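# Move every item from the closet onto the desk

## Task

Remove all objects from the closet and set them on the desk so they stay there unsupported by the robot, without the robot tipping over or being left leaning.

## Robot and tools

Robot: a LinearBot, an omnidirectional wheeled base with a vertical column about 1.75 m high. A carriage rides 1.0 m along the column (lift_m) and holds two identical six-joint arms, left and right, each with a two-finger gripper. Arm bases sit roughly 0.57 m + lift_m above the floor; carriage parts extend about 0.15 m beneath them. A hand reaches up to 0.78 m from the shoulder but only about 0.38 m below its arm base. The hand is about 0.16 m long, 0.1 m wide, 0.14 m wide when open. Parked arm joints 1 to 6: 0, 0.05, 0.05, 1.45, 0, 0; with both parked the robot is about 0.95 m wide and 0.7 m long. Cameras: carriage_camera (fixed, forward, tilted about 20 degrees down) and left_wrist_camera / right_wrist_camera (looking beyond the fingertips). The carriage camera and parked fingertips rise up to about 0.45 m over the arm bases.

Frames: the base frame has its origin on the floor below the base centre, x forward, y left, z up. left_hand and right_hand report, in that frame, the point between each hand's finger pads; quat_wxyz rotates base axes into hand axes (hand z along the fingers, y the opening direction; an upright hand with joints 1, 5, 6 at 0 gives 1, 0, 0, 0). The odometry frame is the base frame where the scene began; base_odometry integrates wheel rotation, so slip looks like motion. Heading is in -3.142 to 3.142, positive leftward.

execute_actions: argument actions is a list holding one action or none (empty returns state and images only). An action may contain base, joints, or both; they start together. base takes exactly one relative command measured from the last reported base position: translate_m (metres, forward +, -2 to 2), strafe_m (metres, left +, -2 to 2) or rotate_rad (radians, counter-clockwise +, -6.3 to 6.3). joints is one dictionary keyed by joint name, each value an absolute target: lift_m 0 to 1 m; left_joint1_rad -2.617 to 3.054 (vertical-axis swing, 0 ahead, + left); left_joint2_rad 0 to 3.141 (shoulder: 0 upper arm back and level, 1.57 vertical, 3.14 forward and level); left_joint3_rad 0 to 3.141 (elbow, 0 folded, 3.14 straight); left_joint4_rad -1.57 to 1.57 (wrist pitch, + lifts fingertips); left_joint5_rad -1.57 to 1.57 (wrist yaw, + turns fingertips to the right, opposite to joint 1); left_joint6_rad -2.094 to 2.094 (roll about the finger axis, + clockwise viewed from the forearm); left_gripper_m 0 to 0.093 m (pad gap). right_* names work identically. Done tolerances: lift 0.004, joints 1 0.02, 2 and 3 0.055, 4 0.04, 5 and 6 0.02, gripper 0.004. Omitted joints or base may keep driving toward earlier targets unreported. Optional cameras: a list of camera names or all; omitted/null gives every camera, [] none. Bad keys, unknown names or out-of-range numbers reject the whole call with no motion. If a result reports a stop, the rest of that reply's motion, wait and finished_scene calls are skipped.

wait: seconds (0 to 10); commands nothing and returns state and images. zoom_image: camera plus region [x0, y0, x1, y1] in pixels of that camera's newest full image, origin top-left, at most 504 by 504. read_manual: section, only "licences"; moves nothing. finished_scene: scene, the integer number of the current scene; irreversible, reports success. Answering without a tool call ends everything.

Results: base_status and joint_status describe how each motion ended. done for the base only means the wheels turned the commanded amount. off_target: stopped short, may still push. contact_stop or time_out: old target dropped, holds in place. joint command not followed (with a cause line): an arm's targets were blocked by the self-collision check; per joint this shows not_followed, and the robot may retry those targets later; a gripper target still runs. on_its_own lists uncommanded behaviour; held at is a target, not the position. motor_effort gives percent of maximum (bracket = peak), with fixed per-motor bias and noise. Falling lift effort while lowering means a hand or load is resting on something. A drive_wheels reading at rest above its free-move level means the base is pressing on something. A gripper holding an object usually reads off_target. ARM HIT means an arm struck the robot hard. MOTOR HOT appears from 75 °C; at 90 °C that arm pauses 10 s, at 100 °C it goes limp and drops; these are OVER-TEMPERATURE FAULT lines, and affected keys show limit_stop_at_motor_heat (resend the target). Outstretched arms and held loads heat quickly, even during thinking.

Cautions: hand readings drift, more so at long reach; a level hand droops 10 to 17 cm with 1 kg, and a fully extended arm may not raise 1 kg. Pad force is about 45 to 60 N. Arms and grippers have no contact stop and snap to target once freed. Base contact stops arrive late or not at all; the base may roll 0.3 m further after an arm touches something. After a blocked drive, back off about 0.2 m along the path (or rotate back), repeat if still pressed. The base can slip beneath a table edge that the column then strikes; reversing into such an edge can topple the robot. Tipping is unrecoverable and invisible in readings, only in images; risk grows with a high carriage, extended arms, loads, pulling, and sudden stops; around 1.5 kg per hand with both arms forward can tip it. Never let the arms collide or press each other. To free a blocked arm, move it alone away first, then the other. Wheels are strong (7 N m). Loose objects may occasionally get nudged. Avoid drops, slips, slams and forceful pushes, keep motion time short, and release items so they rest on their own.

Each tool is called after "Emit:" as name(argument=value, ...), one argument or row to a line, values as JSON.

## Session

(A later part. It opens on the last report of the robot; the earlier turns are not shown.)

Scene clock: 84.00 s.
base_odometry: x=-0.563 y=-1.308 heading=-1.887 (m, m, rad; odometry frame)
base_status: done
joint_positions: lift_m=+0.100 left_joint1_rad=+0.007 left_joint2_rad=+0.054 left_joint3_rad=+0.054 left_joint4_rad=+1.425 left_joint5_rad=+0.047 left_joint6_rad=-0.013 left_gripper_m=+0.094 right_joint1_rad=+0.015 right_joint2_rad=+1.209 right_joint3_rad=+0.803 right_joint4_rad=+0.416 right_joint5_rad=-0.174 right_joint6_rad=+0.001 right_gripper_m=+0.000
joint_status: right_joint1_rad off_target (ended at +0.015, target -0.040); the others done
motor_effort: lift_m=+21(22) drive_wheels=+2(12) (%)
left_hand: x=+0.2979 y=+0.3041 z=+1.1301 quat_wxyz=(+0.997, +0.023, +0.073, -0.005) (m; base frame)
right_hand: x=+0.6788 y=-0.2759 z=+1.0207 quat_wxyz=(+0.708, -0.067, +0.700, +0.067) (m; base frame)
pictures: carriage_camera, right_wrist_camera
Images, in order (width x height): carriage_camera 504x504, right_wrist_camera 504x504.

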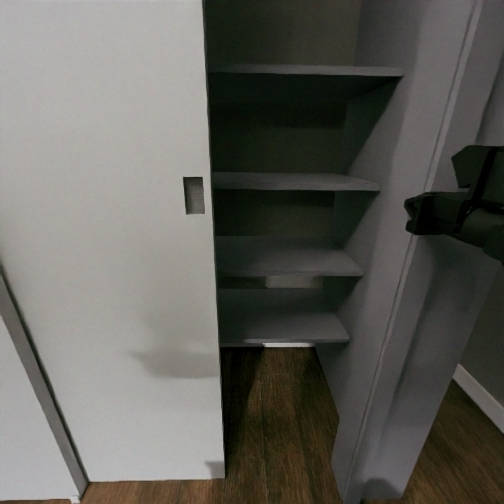

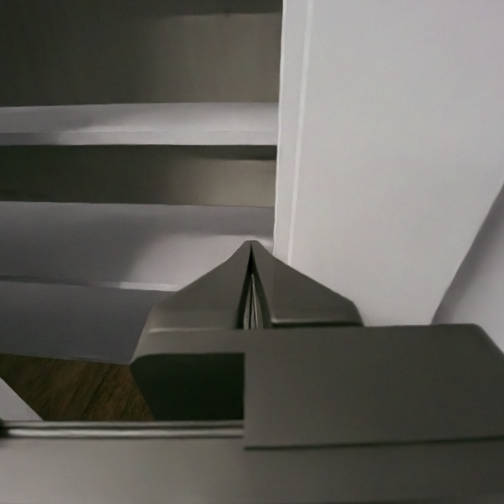

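Emit:
execute_actions(
  actions=[
    {"base":{"strafe_m":0.08},"joints":{"right_joint1_rad":0,"right_joint2_rad":0.05,"right_joint3_rad":0.05,"right_joint4_rad":0.6}},
  ],
  cameras=[],
)

Emit:
execute_actions(
  actions=[
    {"base":{"translate_m":-0.15},"joints":{"right_joint4_rad":1.45}},
  ],
  cameras=[],
)

Emit:
execute_actions(
  actions=[
    {"base":{"rotate_rad":0.025}},
  ],
  cameras=["carriage_camera"],
)

Emit:
execute_actions(
  actions=[
    {"base":{"strafe_m":1.02},"joints":{"left_joint2_rad":1.2,"left_joint3_rad":0.8,"left_joint4_rad":0.4,"left_joint5_rad":0,"left_gripper_m":0}},
  ],
  cameras=["carriage_camera","left_wrist_camera"],
)

Scene clock: 88.70 s.
base_odometry: x=-0.487 y=-1.333 heading=-1.888 (m, m, rad; odometry frame)
base_status: done
joint_positions: lift_m=+0.100 left_joint1_rad=+0.007 left_joint2_rad=+0.054 left_joint3_rad=+0.054 left_joint4_rad=+1.425 left_joint5_rad=+0.047 left_joint6_rad=-0.013 left_gripper_m=+0.094 right_joint1_rad=+0.007 right_joint2_rad=+0.067 right_joint3_rad=+0.065 right_joint4_rad=+0.608 right_joint5_rad=-0.007 right_joint6_rad=+0.001 right_gripper_m=+0.000
joint_status: all done
motor_effort: lift_m=+25(18) drive_wheels=+2(11) (%)
left_hand: x=+0.2979 y=+0.3041 z=+1.1301 quat_wxyz=(+0.997, +0.023, +0.073, -0.005) (m; base frame)
right_hand: x=+0.4644 y=-0.3092 z=+1.0300 quat_wxyz=(+0.886, -0.004, +0.464, +0.005) (m; base frame)
pictures: none
No camera images: the call's "cameras" was empty. Leave "cameras" out to get every camera's image.

Scene clock: 90.60 s.
base_odometry: x=-0.440 y=-1.190 heading=-1.888 (m, m, rad; odometry frame)
base_status: done
joint_positions: lift_m=+0.100 left_joint1_rad=+0.007 left_joint2_rad=+0.054 left_joint3_rad=+0.054 left_joint4_rad=+1.424 left_joint5_rad=+0.047 left_joint6_rad=-0.013 left_gripper_m=+0.094 right_joint1_rad=+0.007 right_joint2_rad=+0.067 right_joint3_rad=+0.065 right_joint4_rad=+1.448 right_joint5_rad=-0.006 right_joint6_rad=+0.001 right_gripper_m=+0.000
joint_status: all done
motor_effort: lift_m=+22(24) drive_wheels=-2(8) (%)
left_hand: x=+0.2979 y=+0.3041 z=+1.1301 quat_wxyz=(+0.997, +0.023, +0.073, -0.005) (m; base frame)
right_hand: x=+0.2928 y=-0.3106 z=+1.1339 quat_wxyz=(+0.998, -0.003, +0.062, +0.004) (m; base frame)
pictures: none
No camera images: the call's "cameras" was empty. Leave "cameras" out to get every camera's image.

Scene clock: 91.23 s.
base_odometry: x=-0.440 y=-1.190 heading=-1.864 (m, m, rad; odometry frame)
base_status: done
joint_positions: lift_m=+0.100 left_joint1_rad=+0.007 left_joint2_rad=+0.054 left_joint3_rad=+0.054 left_joint4_rad=+1.424 left_joint5_rad=+0.047 left_joint6_rad=-0.013 left_gripper_m=+0.094 right_joint1_rad=+0.007 right_joint2_rad=+0.067 right_joint3_rad=+0.065 right_joint4_rad=+1.448 right_joint5_rad=-0.005 right_joint6_rad=+0.001 right_gripper_m=+0.000
joint_status: not commanded
motor_effort: lift_m=+23(26) drive_wheels=-7(6) (%)
left_hand: x=+0.2979 y=+0.3041 z=+1.1301 quat_wxyz=(+0.997, +0.023, +0.073, -0.005) (m; base frame)
right_hand: x=+0.2928 y=-0.3107 z=+1.1339 quat_wxyz=(+0.998, -0.003, +0.062, +0.004) (m; base frame)
pictures: carriage_camera
Images, in order (width x height): carriage_camera 504x504.

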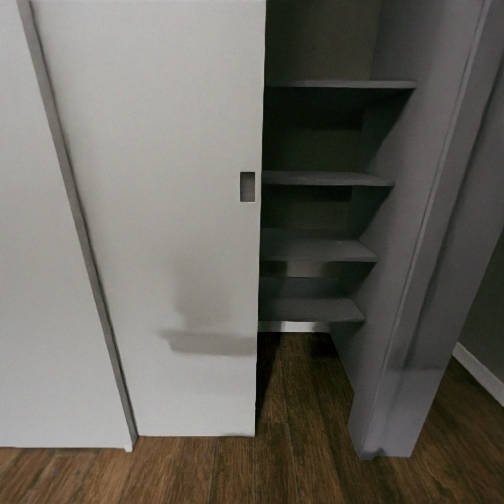

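Scene clock: 95.60 s.
base_odometry: x=+0.537 y=-1.484 heading=-1.863 (m, m, rad; odometry frame)
base_status: done
joint_positions: lift_m=+0.100 left_joint1_rad=+0.007 left_joint2_rad=+1.193 left_joint3_rad=+0.780 left_joint4_rad=+0.403 left_joint5_rad=+0.005 left_joint6_rad=-0.013 left_gripper_m=+0.000 right_joint1_rad=+0.007 right_joint2_rad=+0.067 right_joint3_rad=+0.065 right_joint4_rad=+1.449 right_joint5_rad=-0.004 right_joint6_rad=+0.001 right_gripper_m=+0.000
joint_status: all done
motor_effort: lift_m=+24(23) drive_wheels=-3(10) (%)
left_hand: x=+0.6776 y=+0.3138 z=+1.0121 quat_wxyz=(+0.703, -0.005, +0.711, -0.004) (m; base frame)
right_hand: x=+0.2927 y=-0.3109 z=+1.1339 quat_wxyz=(+0.998, -0.002, +0.062, +0.004) (m; base frame)
pictures: carriage_camera, left_wrist_camera
Images, in order (width x height): carriage_camera 504x504, left_wrist_camera 504x504.

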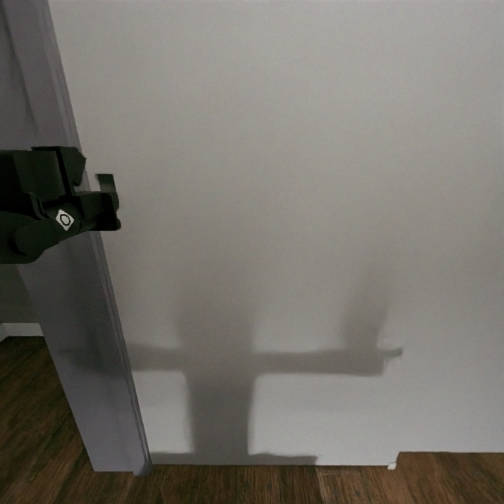

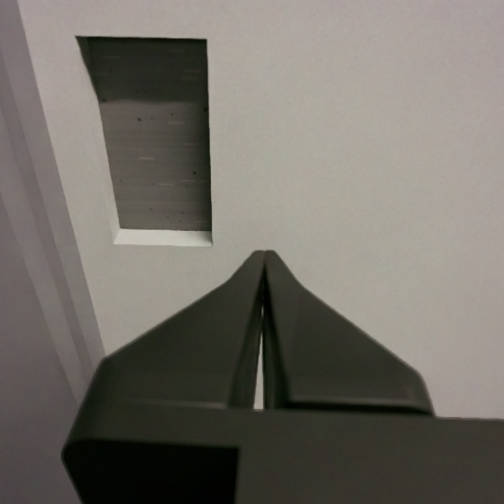

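Emit:
execute_actions(
  actions=[
    {"base":{"strafe_m":0.04},"joints":{"lift_m":0.11}},
  ],
  cameras=[],
)

Emit:
execute_actions(
  actions=[
    {"base":{"translate_m":0.05}},
  ],
  cameras=["carriage_camera","left_wrist_camera"],
)

Scene clock: 101.17 s.
base_odometry: x=+0.575 y=-1.496 heading=-1.863 (m, m, rad; odometry frame)
base_status: done
joint_positions: lift_m=+0.110 left_joint1_rad=+0.007 left_joint2_rad=+1.193 left_joint3_rad=+0.789 left_joint4_rad=+0.407 left_joint5_rad=+0.004 left_joint6_rad=-0.013 left_gripper_m=+0.000 right_joint1_rad=+0.007 right_joint2_rad=+0.067 right_joint3_rad=+0.064 right_joint4_rad=+1.448 right_joint5_rad=-0.003 right_joint6_rad=+0.001 right_gripper_m=+0.000
joint_status: all done
motor_effort: lift_m=+22(23) drive_wheels=-3(9) (%)
left_hand: x=+0.6780 y=+0.3140 z=+1.0277 quat_wxyz=(+0.708, -0.005, +0.706, -0.003) (m; base frame)
right_hand: x=+0.2931 y=-0.3111 z=+1.1436 quat_wxyz=(+0.998, -0.002, +0.062, +0.004) (m; base frame)
pictures: none
No camera images: the call's "cameras" was empty. Leave "cameras" out to get every camera's image.

Scene clock: 102.33 s.
base_odometry: x=+0.561 y=-1.544 heading=-1.863 (m, m, rad; odometry frame)
base_status: done
joint_positions: lift_m=+0.110 left_joint1_rad=+0.007 left_joint2_rad=+1.193 left_joint3_rad=+0.789 left_joint4_rad=+0.407 left_joint5_rad=+0.004 left_joint6_rad=-0.013 left_gripper_m=+0.000 right_joint1_rad=+0.007 right_joint2_rad=+0.067 right_joint3_rad=+0.064 right_joint4_rad=+1.449 right_joint5_rad=-0.003 right_joint6_rad=+0.001 right_gripper_m=+0.000
joint_status: not commanded
motor_effort: lift_m=+20(25) drive_wheels=-5(8) (%)
left_hand: x=+0.6780 y=+0.3140 z=+1.0277 quat_wxyz=(+0.708, -0.005, +0.706, -0.003) (m; base frame)
right_hand: x=+0.2929 y=-0.3111 z=+1.1436 quat_wxyz=(+0.998, -0.002, +0.062, +0.004) (m; base frame)
pictures: carriage_camera, left_wrist_camera
Images, in order (width x height): carriage_camera 504x504, left_wrist_camera 504x504.

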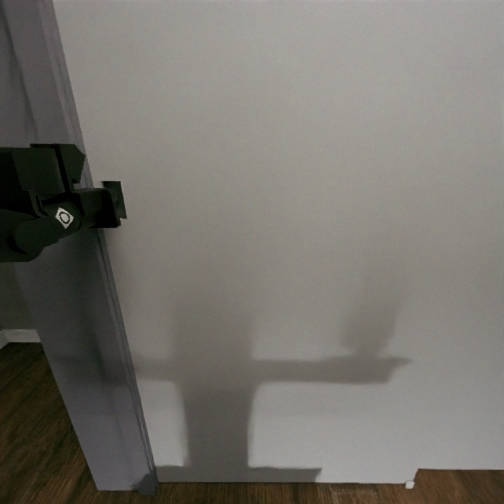

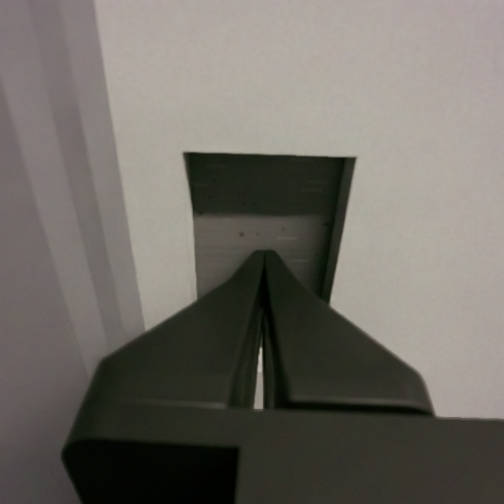

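Emit:
execute_actions(
  actions=[
    {"base":{"translate_m":0.03},"joints":{"left_joint1_rad":0}},
  ],
  cameras=["left_wrist_camera"],
)

Emit:
execute_actions(
  actions=[
    {"base":{"strafe_m":-0.3},"joints":{"left_joint1_rad":0}},
  ],
  cameras=["carriage_camera","left_wrist_camera"],
)

Scene clock: 104.33 s.
base_odometry: x=+0.552 y=-1.572 heading=-1.862 (m, m, rad; odometry frame)
base_status: done
joint_positions: lift_m=+0.110 left_joint1_rad=+0.007 left_joint2_rad=+1.081 left_joint3_rad=+0.774 left_joint4_rad=+0.258 left_joint5_rad=+0.009 left_joint6_rad=-0.013 left_gripper_m=+0.000 right_joint1_rad=+0.007 right_joint2_rad=+0.067 right_joint3_rad=+0.064 right_joint4_rad=+1.450 right_joint5_rad=-0.003 right_joint6_rad=+0.001 right_gripper_m=+0.000
joint_status: all done
motor_effort: lift_m=+21(19) drive_wheels=+12(18) (%)
left_hand: x=+0.6538 y=+0.3130 z=+1.0268 quat_wxyz=(+0.690, -0.004, +0.724, -0.005) (m; base frame)
right_hand: x=+0.2928 y=-0.3111 z=+1.1436 quat_wxyz=(+0.998, -0.002, +0.062, +0.004) (m; base frame)
pictures: left_wrist_camera
Images, in order (width x height): left_wrist_camera 504x504.

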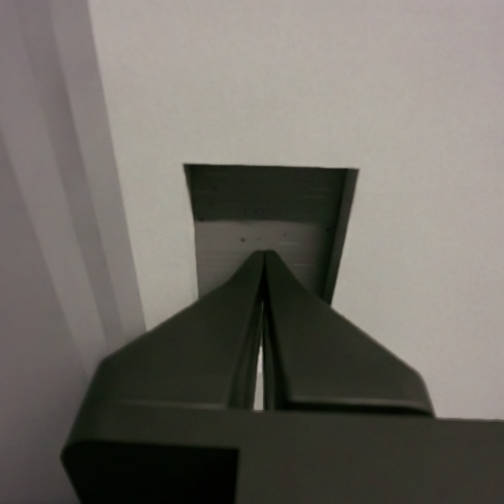

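Scene clock: 105.50 s.
base_odometry: x=+0.512 y=-1.560 heading=-1.861 (m, m, rad; odometry frame)
base_status: strafe_m contact_stop (by the wheels' count: -0.042 of -0.300)
joint_positions: lift_m=+0.110 left_joint1_rad=+0.020 left_joint2_rad=+1.106 left_joint3_rad=+0.774 left_joint4_rad=+0.305 left_joint5_rad=-0.096 left_joint6_rad=-0.013 left_gripper_m=+0.000 right_joint1_rad=+0.007 right_joint2_rad=+0.067 right_joint3_rad=+0.063 right_joint4_rad=+1.450 right_joint5_rad=-0.001 right_joint6_rad=+0.001 right_gripper_m=+0.000
joint_status: all done
motor_effort: lift_m=+21(22) drive_wheels=+4(22) (%)
left_hand: x=+0.6581 y=+0.3361 z=+1.0291 quat_wxyz=(+0.697, -0.045, +0.715, +0.037) (m; base frame)
right_hand: x=+0.2932 y=-0.3114 z=+1.1433 quat_wxyz=(+0.998, -0.001, +0.062, +0.004) (m; base frame)
pictures: carriage_camera, left_wrist_camera
Images, in order (width x height): carriage_camera 504x504, left_wrist_camera 504x504.

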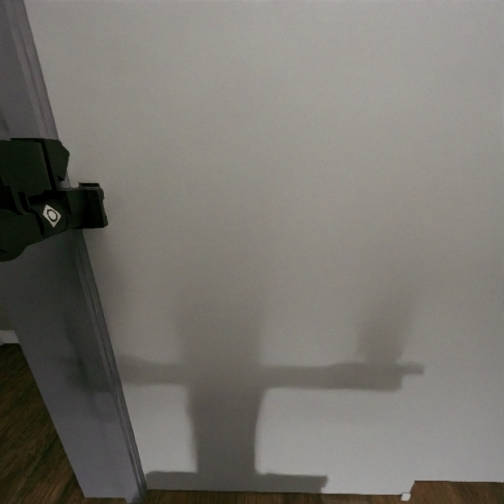

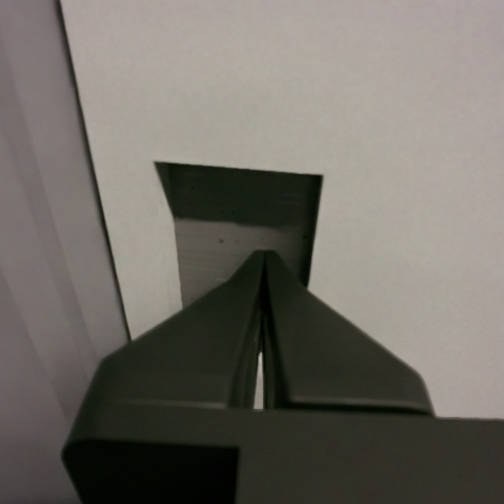

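Pressing too hard; ease off.

Emit:
execute_actions(
  actions=[
    {"base":{"translate_m":-0.014},"joints":{"left_joint1_rad":-0.01}},
  ],
  cameras=[],
)

Emit:
execute_actions(
  actions=[
    {"base":{"strafe_m":-0.28},"joints":{"left_joint1_rad":-0.03}},
  ],
  cameras=["carriage_camera","left_wrist_camera"],
)

Scene clock: 107.27 s.
base_odometry: x=+0.516 y=-1.547 heading=-1.861 (m, m, rad; odometry frame)
base_status: done
joint_positions: lift_m=+0.110 left_joint1_rad=+0.011 left_joint2_rad=+1.166 left_joint3_rad=+0.778 left_joint4_rad=+0.387 left_joint5_rad=-0.044 left_joint6_rad=-0.013 left_gripper_m=+0.000 right_joint1_rad=+0.007 right_joint2_rad=+0.067 right_joint3_rad=+0.063 right_joint4_rad=+1.450 right_joint5_rad=-0.001 right_joint6_rad=+0.001 right_gripper_m=+0.000
joint_status: left_joint1_rad off_target (ended at +0.012, target -0.010)
motor_effort: lift_m=+21(22) drive_wheels=+1(9) (%)
left_hand: x=+0.6719 y=+0.3240 z=+1.0282 quat_wxyz=(+0.707, -0.024, +0.707, +0.015) (m; base frame)
right_hand: x=+0.2932 y=-0.3114 z=+1.1433 quat_wxyz=(+0.998, -0.001, +0.062, +0.004) (m; base frame)
pictures: none
No camera images: the call's "cameras" was empty. Leave "cameras" out to get every camera's image.

Scene clock: 109.77 s.
base_odometry: x=+0.248 y=-1.467 heading=-1.861 (m, m, rad; odometry frame)
base_status: done
joint_positions: lift_m=+0.110 left_joint1_rad=-0.040 left_joint2_rad=+1.174 left_joint3_rad=+0.778 left_joint4_rad=+0.402 left_joint5_rad=+0.008 left_joint6_rad=-0.013 left_gripper_m=+0.000 right_joint1_rad=+0.007 right_joint2_rad=+0.067 right_joint3_rad=+0.063 right_joint4_rad=+1.450 right_joint5_rad=-0.001 right_joint6_rad=+0.001 right_gripper_m=+0.000
joint_status: all done
motor_effort: lift_m=+22(21) drive_wheels=+0(11) (%)
left_hand: x=+0.6735 y=+0.2941 z=+1.0285 quat_wxyz=(+0.709, +0.012, +0.705, -0.021) (m; base frame)
right_hand: x=+0.2932 y=-0.3114 z=+1.1433 quat_wxyz=(+0.998, -0.001, +0.062, +0.004) (m; base frame)
pictures: carriage_camera, left_wrist_camera
Images, in order (width x height): carriage_camera 504x504, left_wrist_camera 504x504.

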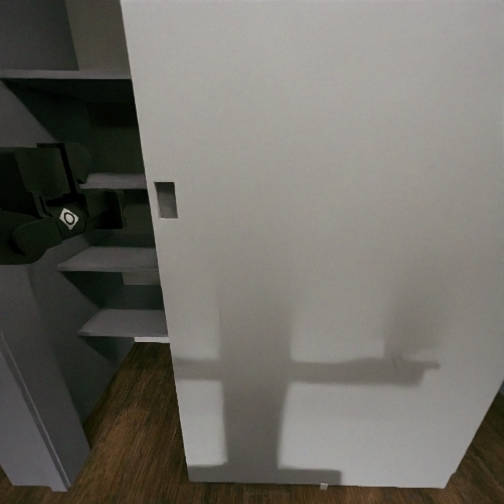

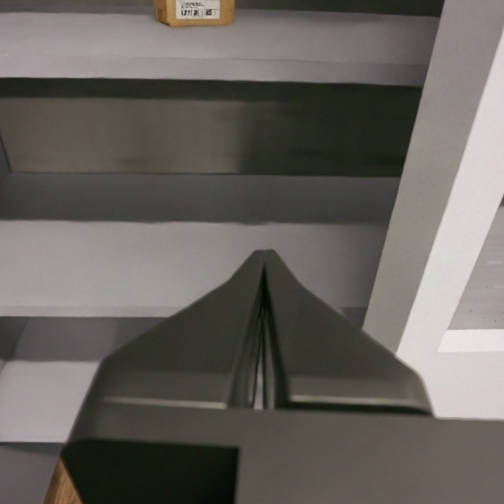

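Emit:
execute_actions(
  actions=[
    {"base":{"translate_m":0.08},"joints":{"left_joint1_rad":0,"left_joint2_rad":1.9,"left_joint3_rad":1.6,"left_joint4_rad":0.3}},
  ],
  cameras=["carriage_camera"],
)

Emit:
execute_actions(
  actions=[
    {"base":{"strafe_m":-0.55},"joints":{"left_joint1_rad":-0.02}},
  ],
  cameras=["carriage_camera","left_wrist_camera"],
)

Scene clock: 112.93 s.
base_odometry: x=+0.225 y=-1.544 heading=-1.861 (m, m, rad; odometry frame)
base_status: done
joint_positions: lift_m=+0.110 left_joint1_rad=-0.008 left_joint2_rad=+1.893 left_joint3_rad=+1.586 left_joint4_rad=+0.312 left_joint5_rad=+0.005 left_joint6_rad=-0.013 left_gripper_m=+0.000 right_joint1_rad=+0.007 right_joint2_rad=+0.067 right_joint3_rad=+0.063 right_joint4_rad=+1.449 right_joint5_rad=-0.001 right_joint6_rad=+0.001 right_gripper_m=+0.000
joint_status: all done
motor_effort: lift_m=+24(22) drive_wheels=-5(13) (%)
left_hand: x=+0.8619 y=+0.3064 z=+1.0577 quat_wxyz=(+0.709, +0.000, +0.705, -0.009) (m; base frame)
right_hand: x=+0.2933 y=-0.3114 z=+1.1433 quat_wxyz=(+0.998, -0.001, +0.063, +0.004) (m; base frame)
pictures: carriage_camera
Images, in order (width x height): carriage_camera 504x504.

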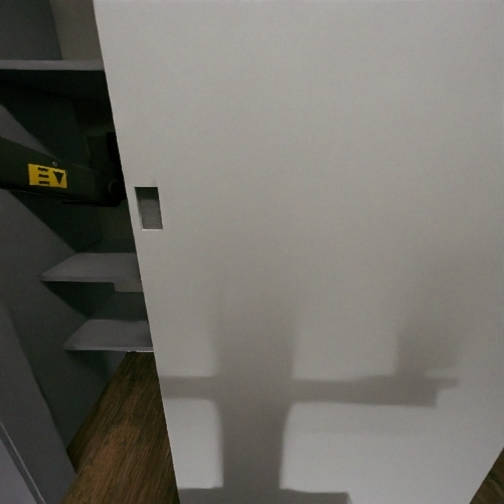

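Scene clock: 116.20 s.
base_odometry: x=-0.302 y=-1.386 heading=-1.861 (m, m, rad; odometry frame)
base_status: done
joint_positions: lift_m=+0.110 left_joint1_rad=+0.285 left_joint2_rad=+1.895 left_joint3_rad=+1.590 left_joint4_rad=+0.311 left_joint5_rad=+0.005 left_joint6_rad=-0.010 left_gripper_m=+0.000 right_joint1_rad=+0.007 right_joint2_rad=+0.067 right_joint3_rad=+0.063 right_joint4_rad=+1.449 right_joint5_rad=+0.000 right_joint6_rad=+0.001 right_gripper_m=+0.000
joint_status: left_joint1_rad off_target (ended at +0.284, target -0.020)
motor_effort: lift_m=+24(22) drive_wheels=+11(16) (%)
left_hand: x=+0.8385 y=+0.4799 z=+1.0582 quat_wxyz=(+0.703, -0.102, +0.698, +0.095) (m; base frame)
right_hand: x=+0.2933 y=-0.3116 z=+1.1433 quat_wxyz=(+0.998, +0.000, +0.063, +0.004) (m; base frame)
pictures: carriage_camera, left_wrist_camera
Images, in order (width x height): carriage_camera 504x504, left_wrist_camera 504x504.

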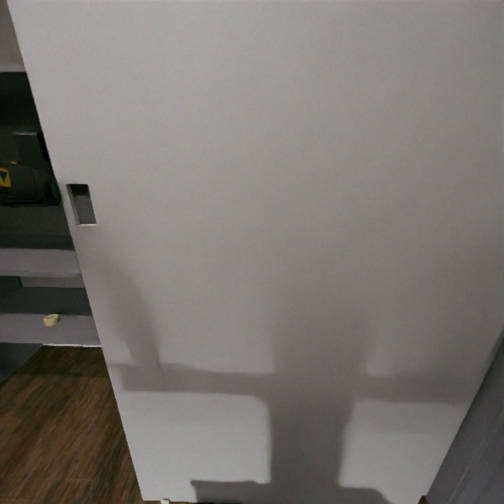

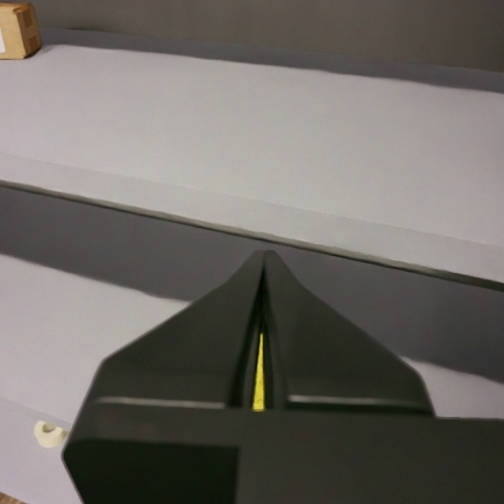

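Fully open. Release and view.

Emit:
execute_actions(
  actions=[
    {"base":{"strafe_m":0.35},"joints":{"left_joint1_rad":0}},
  ],
  cameras=[],
)

Emit:
execute_actions(
  actions=[
    {"base":{"translate_m":-0.2},"joints":{"left_joint2_rad":0.3,"left_joint3_rad":0.3,"left_joint4_rad":0,"left_gripper_m":0.093,"lift_m":0.2}},
  ],
  cameras=[],
)

Emit:
execute_actions(
  actions=[
    {"base":{"strafe_m":0.32}},
  ],
  cameras=["carriage_camera","left_wrist_camera"],
)

Scene clock: 120.90 s.
base_odometry: x=+0.033 y=-1.486 heading=-1.860 (m, m, rad; odometry frame)
base_status: done
joint_positions: lift_m=+0.110 left_joint1_rad=-0.002 left_joint2_rad=+1.895 left_joint3_rad=+1.590 left_joint4_rad=+0.309 left_joint5_rad=+0.003 left_joint6_rad=-0.010 left_gripper_m=+0.000 right_joint1_rad=+0.007 right_joint2_rad=+0.067 right_joint3_rad=+0.063 right_joint4_rad=+1.449 right_joint5_rad=+0.001 right_joint6_rad=+0.001 right_gripper_m=+0.000
joint_status: all done
motor_effort: lift_m=+24(24) drive_wheels=-8(16) (%)
left_hand: x=+0.8624 y=+0.3101 z=+1.0576 quat_wxyz=(+0.708, -0.002, +0.706, -0.005) (m; base frame)
right_hand: x=+0.2934 y=-0.3117 z=+1.1433 quat_wxyz=(+0.998, +0.000, +0.063, +0.004) (m; base frame)
pictures: none
No camera images: the call's "cameras" was empty. Leave "cameras" out to get every camera's image.

Scene clock: 122.97 s.
base_odometry: x=+0.090 y=-1.295 heading=-1.860 (m, m, rad; odometry frame)
base_status: done
joint_positions: lift_m=+0.200 left_joint1_rad=-0.002 left_joint2_rad=+0.313 left_joint3_rad=+0.320 left_joint4_rad=+0.011 left_joint5_rad=+0.003 left_joint6_rad=-0.010 left_gripper_m=+0.093 right_joint1_rad=+0.007 right_joint2_rad=+0.067 right_joint3_rad=+0.062 right_joint4_rad=+1.449 right_joint5_rad=+0.000 right_joint6_rad=+0.001 right_gripper_m=+0.000
joint_status: all done
motor_effort: lift_m=+21(25) drive_wheels=-2(9) (%)
left_hand: x=+0.5200 y=+0.3108 z=+1.0602 quat_wxyz=(+0.713, -0.002, +0.701, -0.005) (m; base frame)
right_hand: x=+0.2935 y=-0.3116 z=+1.2332 quat_wxyz=(+0.998, +0.000, +0.063, +0.004) (m; base frame)
pictures: none
No camera images: the call's "cameras" was empty. Leave "cameras" out to get every camera's image.

Scene clock: 125.50 s.
base_odometry: x=+0.397 y=-1.386 heading=-1.859 (m, m, rad; odometry frame)
base_status: done
joint_positions: lift_m=+0.200 left_joint1_rad=-0.002 left_joint2_rad=+0.313 left_joint3_rad=+0.320 left_joint4_rad=+0.011 left_joint5_rad=+0.003 left_joint6_rad=-0.010 left_gripper_m=+0.093 right_joint1_rad=+0.007 right_joint2_rad=+0.067 right_joint3_rad=+0.062 right_joint4_rad=+1.449 right_joint5_rad=+0.000 right_joint6_rad=+0.001 right_gripper_m=+0.000
joint_status: not commanded
motor_effort: lift_m=+22(19) drive_wheels=-5(8) (%)
left_hand: x=+0.5200 y=+0.3108 z=+1.0602 quat_wxyz=(+0.713, -0.002, +0.701, -0.005) (m; base frame)
right_hand: x=+0.2935 y=-0.3116 z=+1.2332 quat_wxyz=(+0.998, +0.000, +0.063, +0.004) (m; base frame)
pictures: carriage_camera, left_wrist_camera
Images, in order (width x height): carriage_camera 504x504, left_wrist_camera 504x504.

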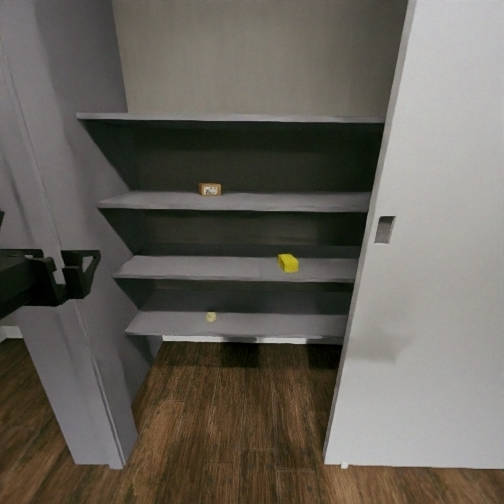

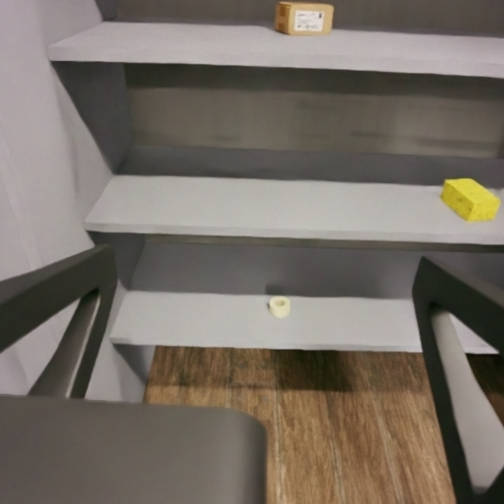

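Emit:
execute_actions(
  actions=[
    {"base":{"strafe_m":0.135},"joints":{"lift_m":0.03,"left_joint2_rad":0.05,"left_joint3_rad":0.05,"left_joint4_rad":1.45,"right_joint1_rad":0,"right_joint2_rad":2.0,"right_joint3_rad":1.3,"right_joint4_rad":0.4,"right_gripper_m":0.093}},
  ],
  cameras=["carriage_camera"],
)

Emit:
execute_actions(
  actions=[
    {"base":{"translate_m":0.25},"joints":{"right_joint2_rad":2.3,"right_joint3_rad":1.7,"right_joint4_rad":0.3}},
  ],
  cameras=["carriage_camera","right_wrist_camera"],
)

Scene clock: 131.83 s.
base_odometry: x=+0.527 y=-1.424 heading=-1.859 (m, m, rad; odometry frame)
base_status: done
joint_positions: lift_m=+0.030 left_joint1_rad=-0.002 left_joint2_rad=+0.072 left_joint3_rad=+0.063 left_joint4_rad=+1.441 left_joint5_rad=+0.002 left_joint6_rad=-0.010 left_gripper_m=+0.093 right_joint1_rad=+0.006 right_joint2_rad=+1.991 right_joint3_rad=+1.295 right_joint4_rad=+0.402 right_joint5_rad=+0.000 right_joint6_rad=+0.001 right_gripper_m=+0.093
joint_status: all done
motor_effort: lift_m=+25(24) drive_wheels=-4(9) (%)
left_hand: x=+0.2972 y=+0.3113 z=+1.0628 quat_wxyz=(+0.998, +0.001, +0.070, -0.006) (m; base frame)
right_hand: x=+0.8502 y=-0.3083 z=+0.8010 quat_wxyz=(+0.596, -0.002, +0.803, +0.002) (m; base frame)
pictures: carriage_camera
Images, in order (width x height): carriage_camera 504x504.

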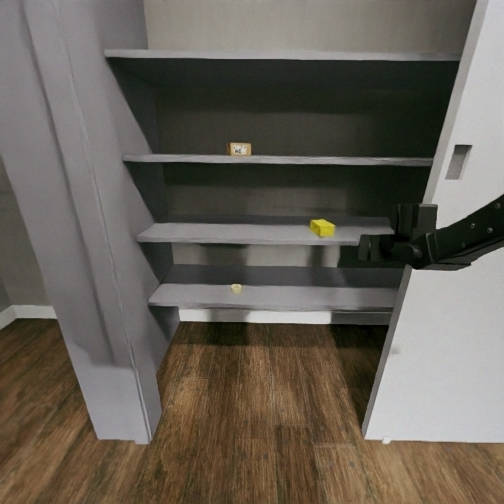

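Scene clock: 134.13 s.
base_odometry: x=+0.456 y=-1.664 heading=-1.858 (m, m, rad; odometry frame)
base_status: done
joint_positions: lift_m=+0.030 left_joint1_rad=-0.002 left_joint2_rad=+0.072 left_joint3_rad=+0.063 left_joint4_rad=+1.442 left_joint5_rad=+0.002 left_joint6_rad=-0.010 left_gripper_m=+0.093 right_joint1_rad=+0.006 right_joint2_rad=+2.292 right_joint3_rad=+1.696 right_joint4_rad=+0.311 right_joint5_rad=+0.000 right_joint6_rad=+0.001 right_gripper_m=+0.093
joint_status: all done
motor_effort: lift_m=+25(24) drive_wheels=-6(11) (%)
left_hand: x=+0.2969 y=+0.3113 z=+1.0629 quat_wxyz=(+0.998, +0.001, +0.069, -0.006) (m; base frame)
right_hand: x=+0.9275 y=-0.3078 z=+0.7840 quat_wxyz=(+0.600, -0.002, +0.800, +0.002) (m; base frame)
pictures: carriage_camera, right_wrist_camera
Images, in order (width x height): carriage_camera 504x504, right_wrist_camera 504x504.

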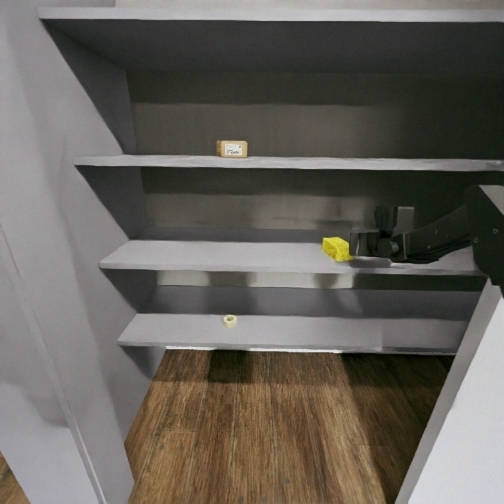

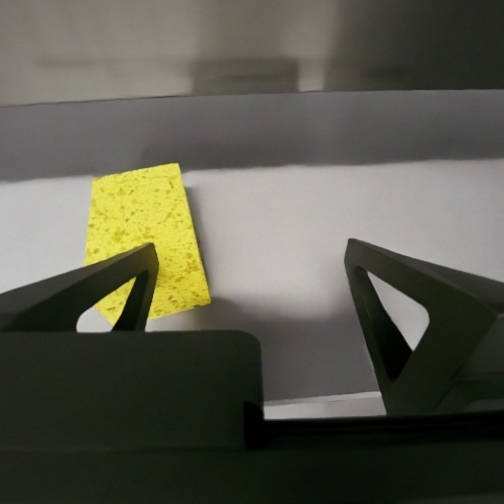

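Emit:
execute_actions(
  actions=[
    {"base":{"strafe_m":0.03},"joints":{"right_joint5_rad":-0.2,"lift_m":0.005}},
  ],
  cameras=["carriage_camera","right_wrist_camera"],
)

Scene clock: 136.13 s.
base_odometry: x=+0.485 y=-1.672 heading=-1.859 (m, m, rad; odometry frame)
base_status: done
joint_positions: lift_m=+0.005 left_joint1_rad=-0.002 left_joint2_rad=+0.072 left_joint3_rad=+0.063 left_joint4_rad=+1.442 left_joint5_rad=+0.002 left_joint6_rad=-0.010 left_gripper_m=+0.093 right_joint1_rad=-0.001 right_joint2_rad=+2.292 right_joint3_rad=+1.703 right_joint4_rad=+0.322 right_joint5_rad=-0.195 right_joint6_rad=+0.005 right_gripper_m=+0.093
joint_status: all done
motor_effort: lift_m=+24(27) drive_wheels=-4(9) (%)
left_hand: x=+0.2968 y=+0.3113 z=+1.0379 quat_wxyz=(+0.998, +0.001, +0.069, -0.006) (m; base frame)
right_hand: x=+0.9262 y=-0.2791 z=+0.7660 quat_wxyz=(+0.604, -0.057, +0.791, +0.078) (m; base frame)
pictures: carriage_camera, right_wrist_camera
Images, in order (width x height): carriage_camera 504x504, right_wrist_camera 504x504.

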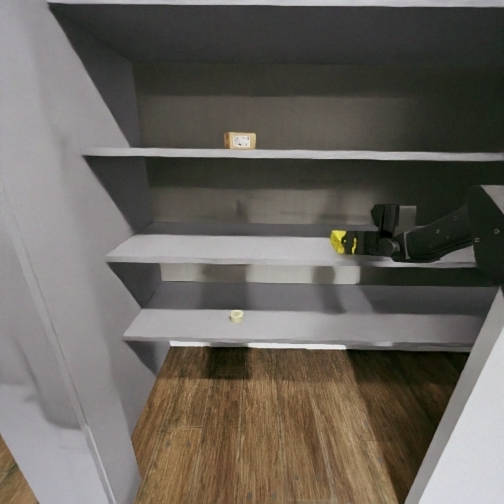

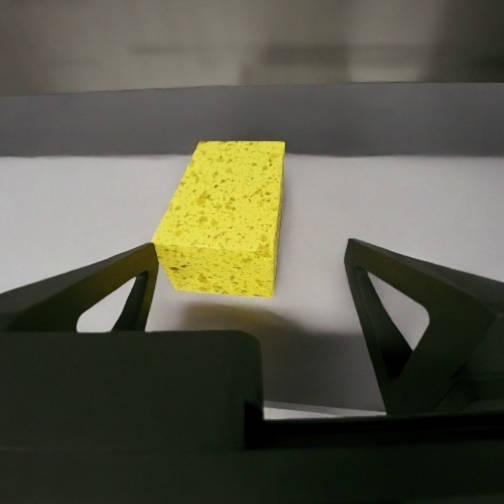

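Emit:
execute_actions(
  actions=[
    {"base":{"strafe_m":0.035},"joints":{"right_joint5_rad":-0.12,"right_joint4_rad":0.26}},
  ],
  cameras=[],
)

Emit:
execute_actions(
  actions=[
    {"base":{"translate_m":0.07}},
  ],
  cameras=["carriage_camera","right_wrist_camera"],
)

Scene clock: 138.53 s.
base_odometry: x=+0.518 y=-1.682 heading=-1.859 (m, m, rad; odometry frame)
base_status: done
joint_positions: lift_m=+0.005 left_joint1_rad=-0.002 left_joint2_rad=+0.072 left_joint3_rad=+0.063 left_joint4_rad=+1.442 left_joint5_rad=+0.002 left_joint6_rad=-0.010 left_gripper_m=+0.093 right_joint1_rad=+0.001 right_joint2_rad=+2.292 right_joint3_rad=+1.703 right_joint4_rad=+0.278 right_joint5_rad=-0.124 right_joint6_rad=+0.005 right_gripper_m=+0.093
joint_status: all done
motor_effort: lift_m=+25(23) drive_wheels=+0(12) (%)
left_hand: x=+0.2968 y=+0.3114 z=+1.0379 quat_wxyz=(+0.998, +0.001, +0.069, -0.006) (m; base frame)
right_hand: x=+0.9249 y=-0.2898 z=+0.7552 quat_wxyz=(+0.588, -0.035, +0.806, +0.052) (m; base frame)
pictures: none
No camera images: the call's "cameras" was empty. Leave "cameras" out to get every camera's image.

Scene clock: 139.87 s.
base_odometry: x=+0.498 y=-1.750 heading=-1.858 (m, m, rad; odometry frame)
base_status: done
joint_positions: lift_m=+0.005 left_joint1_rad=-0.002 left_joint2_rad=+0.072 left_joint3_rad=+0.063 left_joint4_rad=+1.442 left_joint5_rad=+0.002 left_joint6_rad=-0.010 left_gripper_m=+0.093 right_joint1_rad=+0.001 right_joint2_rad=+2.292 right_joint3_rad=+1.703 right_joint4_rad=+0.272 right_joint5_rad=-0.124 right_joint6_rad=+0.005 right_gripper_m=+0.093
joint_status: not commanded
motor_effort: lift_m=+20(25) drive_wheels=-5(9) (%)
left_hand: x=+0.2968 y=+0.3114 z=+1.0379 quat_wxyz=(+0.998, +0.001, +0.069, -0.006) (m; base frame)
right_hand: x=+0.9245 y=-0.2898 z=+0.7538 quat_wxyz=(+0.586, -0.035, +0.808, +0.052) (m; base frame)
pictures: carriage_camera, right_wrist_camera
Images, in order (width x height): carriage_camera 504x504, right_wrist_camera 504x504.

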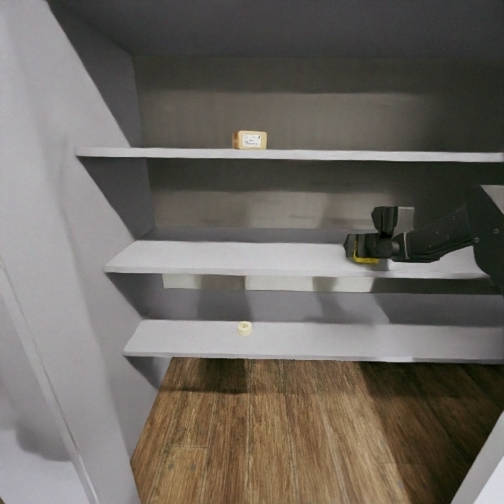

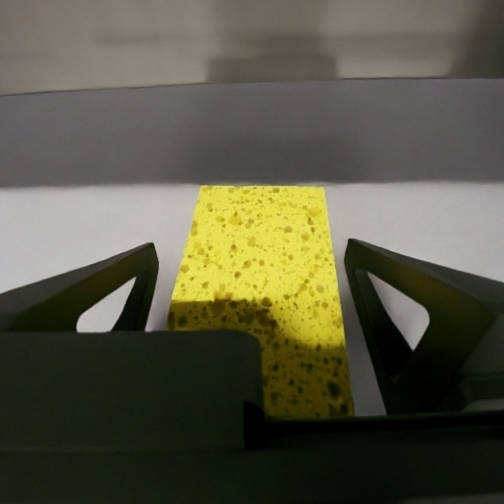

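Emit:
execute_actions(
  actions=[
    {"base":{"translate_m":-0.015},"joints":{"right_joint4_rad":0.12,"lift_m":0}},
  ],
  cameras=["carriage_camera","right_wrist_camera"],
)

Emit:
execute_actions(
  actions=[
    {"joints":{"right_gripper_m":0.03}},
  ],
  cameras=["carriage_camera","right_wrist_camera"],
)

Scene clock: 141.97 s.
base_odometry: x=+0.503 y=-1.735 heading=-1.858 (m, m, rad; odometry frame)
base_status: done
joint_positions: lift_m=+0.000 left_joint1_rad=-0.002 left_joint2_rad=+0.071 left_joint3_rad=+0.063 left_joint4_rad=+1.444 left_joint5_rad=+0.002 left_joint6_rad=-0.010 left_gripper_m=+0.093 right_joint1_rad=+0.001 right_joint2_rad=+2.289 right_joint3_rad=+1.703 right_joint4_rad=+0.195 right_joint5_rad=-0.122 right_joint6_rad=-0.005 right_gripper_m=+0.093
joint_status: right_joint4_rad off_target (ended at +0.195, target +0.120); the others done
motor_effort: lift_m=+24(28) drive_wheels=-2(13) (%)
left_hand: x=+0.2961 y=+0.3114 z=+1.0330 quat_wxyz=(+0.998, +0.001, +0.068, -0.006) (m; base frame)
right_hand: x=+0.9179 y=-0.2901 z=+0.7328 quat_wxyz=(+0.555, -0.036, +0.829, +0.050) (m; base frame)
pictures: carriage_camera, right_wrist_camera
Images, in order (width x height): carriage_camera 504x504, right_wrist_camera 504x504.

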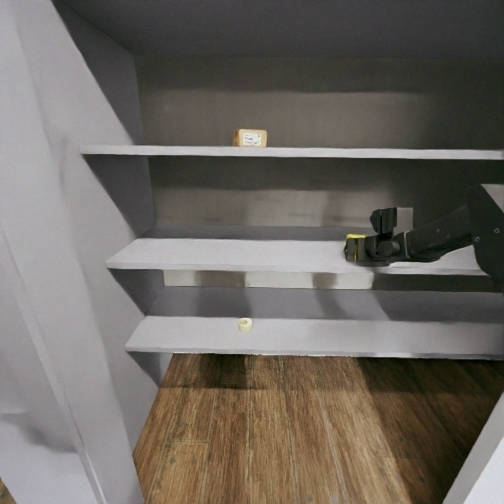

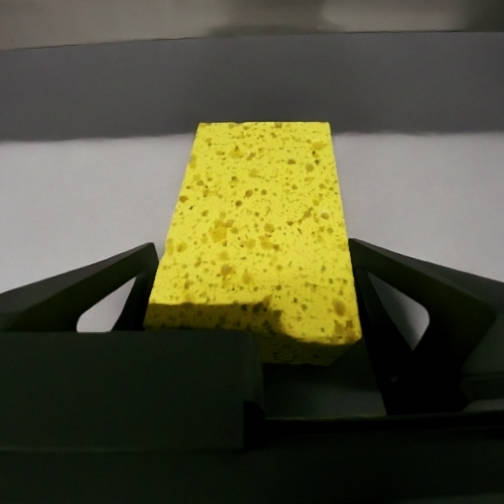

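Scene clock: 142.60 s.
base_odometry: x=+0.503 y=-1.735 heading=-1.858 (m, m, rad; odometry frame)
base_status: not commanded
joint_positions: lift_m=+0.000 left_joint1_rad=-0.002 left_joint2_rad=+0.071 left_joint3_rad=+0.063 left_joint4_rad=+1.444 left_joint5_rad=+0.002 left_joint6_rad=-0.010 left_gripper_m=+0.093 right_joint1_rad=+0.001 right_joint2_rad=+2.289 right_joint3_rad=+1.703 right_joint4_rad=+0.194 right_joint5_rad=-0.116 right_joint6_rad=-0.005 right_gripper_m=+0.059
joint_status: right_gripper_m off_target (ended at +0.059, target +0.030)
motor_effort: lift_m=+20(23) drive_wheels=-2(2) (%)
left_hand: x=+0.2961 y=+0.3114 z=+1.0330 quat_wxyz=(+0.998, +0.001, +0.068, -0.006) (m; base frame)
right_hand: x=+0.9179 y=-0.2915 z=+0.7325 quat_wxyz=(+0.555, -0.034, +0.830, +0.047) (m; base frame)
pictures: carriage_camera, right_wrist_camera
Images, in order (width x height): carriage_camera 504x504, right_wrist_camera 504x504.

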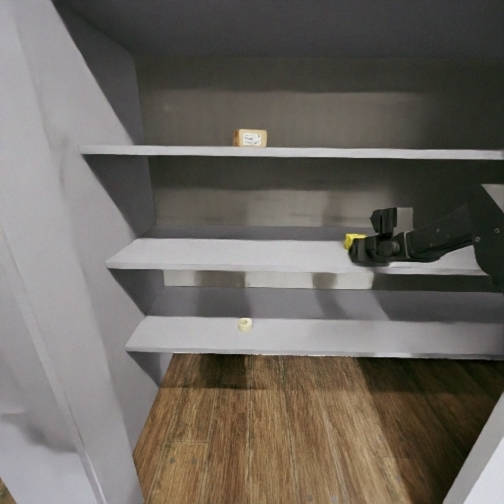

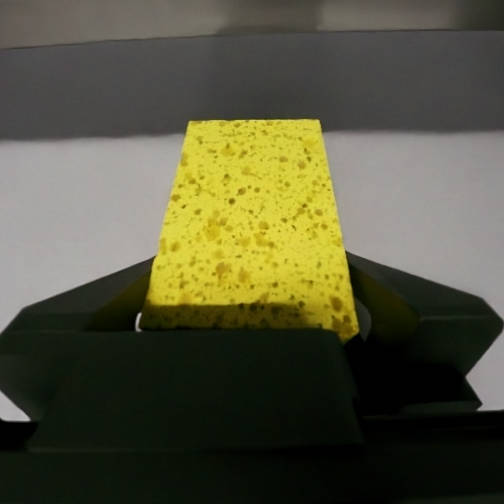

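Emit:
zoom_image(
  camera="carriage_camera",
  region=[200,100,300,180],
)

Emit:
execute_actions(
  actions=[
    {"joints":{"lift_m":0.03,"right_joint4_rad":0.35}},
  ],
  cameras=[],
)

Emit:
execute_actions(
  actions=[
    {"base":{"translate_m":-0.2}},
  ],
  cameras=[],
)

Emit:
execute_actions(
  actions=[
    {"joints":{"lift_m":0.3,"right_joint2_rad":0.05,"right_joint3_rad":0.05,"right_joint4_rad":1.3,"right_joint5_rad":0}},
  ],
  cameras=["carriage_camera","right_wrist_camera"],
)

Emit:
zoom_image(
  camera="carriage_camera",
  region=[180,170,320,280],
)

Region (200, 100, 300, 180) of carriage_camera's 504x504 image, scaled by 5.040, with more detail than that image has; it fills the top 403 rows of this view, and the rest is white.

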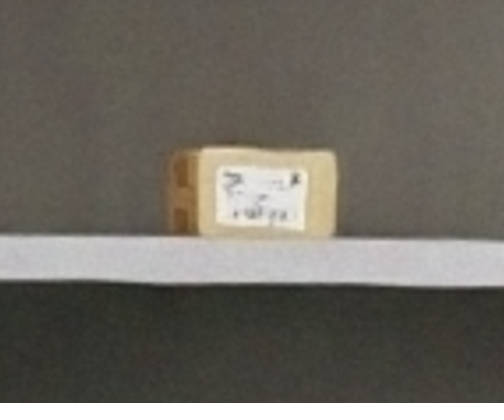

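Scene clock: 145.20 s.
base_odometry: x=+0.503 y=-1.735 heading=-1.858 (m, m, rad; odometry frame)
base_status: not commanded
joint_positions: lift_m=+0.030 left_joint1_rad=-0.002 left_joint2_rad=+0.071 left_joint3_rad=+0.063 left_joint4_rad=+1.444 left_joint5_rad=+0.002 left_joint6_rad=-0.010 left_gripper_m=+0.093 right_joint1_rad=+0.001 right_joint2_rad=+2.292 right_joint3_rad=+1.703 right_joint4_rad=+0.356 right_joint5_rad=-0.116 right_joint6_rad=-0.005 right_gripper_m=+0.059
joint_status: all done
motor_effort: lift_m=+22(24) drive_wheels=-1(2) (%)
left_hand: x=+0.2960 y=+0.3114 z=+1.0630 quat_wxyz=(+0.998, +0.001, +0.068, -0.006) (m; base frame)
right_hand: x=+0.9302 y=-0.2915 z=+0.7986 quat_wxyz=(+0.619, -0.038, +0.783, +0.044) (m; base frame)
pictures: none
No camera images: the call's "cameras" was empty. Leave "cameras" out to get every camera's image.

Scene clock: 147.27 s.
base_odometry: x=+0.560 y=-1.543 heading=-1.858 (m, m, rad; odometry frame)
base_status: done
joint_positions: lift_m=+0.030 left_joint1_rad=-0.002 left_joint2_rad=+0.071 left_joint3_rad=+0.063 left_joint4_rad=+1.445 left_joint5_rad=+0.002 left_joint6_rad=-0.010 left_gripper_m=+0.093 right_joint1_rad=+0.001 right_joint2_rad=+2.292 right_joint3_rad=+1.703 right_joint4_rad=+0.356 right_joint5_rad=-0.116 right_joint6_rad=-0.005 right_gripper_m=+0.059
joint_status: not commanded
motor_effort: lift_m=+26(23) drive_wheels=-3(12) (%)
left_hand: x=+0.2958 y=+0.3114 z=+1.0631 quat_wxyz=(+0.998, +0.001, +0.067, -0.006) (m; base frame)
right_hand: x=+0.9302 y=-0.2915 z=+0.7986 quat_wxyz=(+0.619, -0.038, +0.783, +0.044) (m; base frame)
pictures: none
No camera images: the call's "cameras" was empty. Leave "cameras" out to get every camera's image.

Scene clock: 149.40 s.
base_odometry: x=+0.559 y=-1.543 heading=-1.858 (m, m, rad; odometry frame)
base_status: not commanded
joint_positions: lift_m=+0.300 left_joint1_rad=-0.002 left_joint2_rad=+0.071 left_joint3_rad=+0.063 left_joint4_rad=+1.445 left_joint5_rad=+0.002 left_joint6_rad=-0.010 left_gripper_m=+0.093 right_joint1_rad=+0.001 right_joint2_rad=+0.067 right_joint3_rad=+0.065 right_joint4_rad=+1.307 right_joint5_rad=-0.005 right_joint6_rad=-0.005 right_gripper_m=+0.059
joint_status: all done
motor_effort: lift_m=+26(29) drive_wheels=-2(3) (%)
left_hand: x=+0.2958 y=+0.3114 z=+1.3331 quat_wxyz=(+0.998, +0.001, +0.067, -0.006) (m; base frame)
right_hand: x=+0.3270 y=-0.3108 z=+1.3271 quat_wxyz=(+0.991, -0.003, +0.132, -0.002) (m; base frame)
pictures: carriage_camera, right_wrist_camera
Images, in order (width x height): carriage_camera 504x504, right_wrist_camera 504x504.

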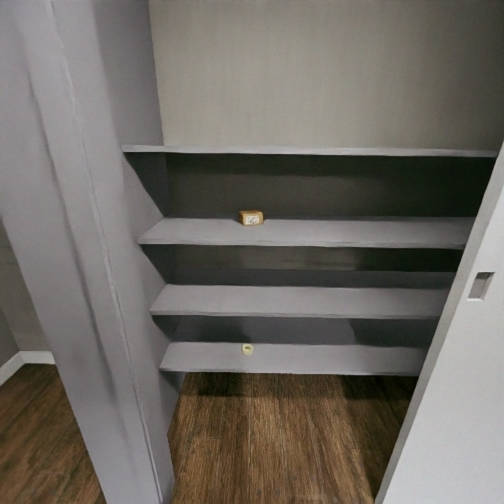

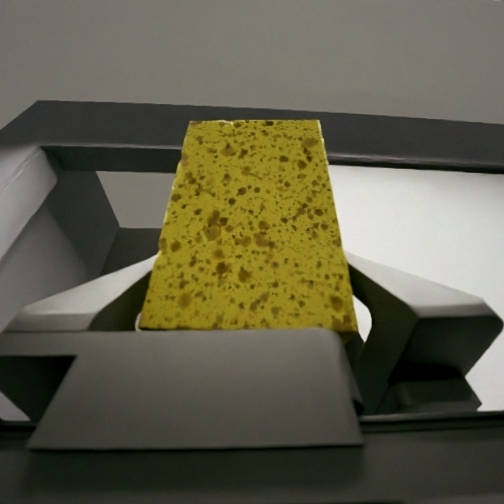

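Region (180, 170, 320, 280) of carriage_camera's 504x504 image, scaled by 3.600, with more detail than that image has; it fills the top 396 rows of this view, and the rest is white.

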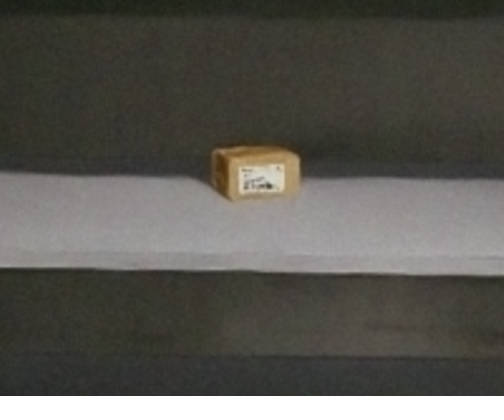

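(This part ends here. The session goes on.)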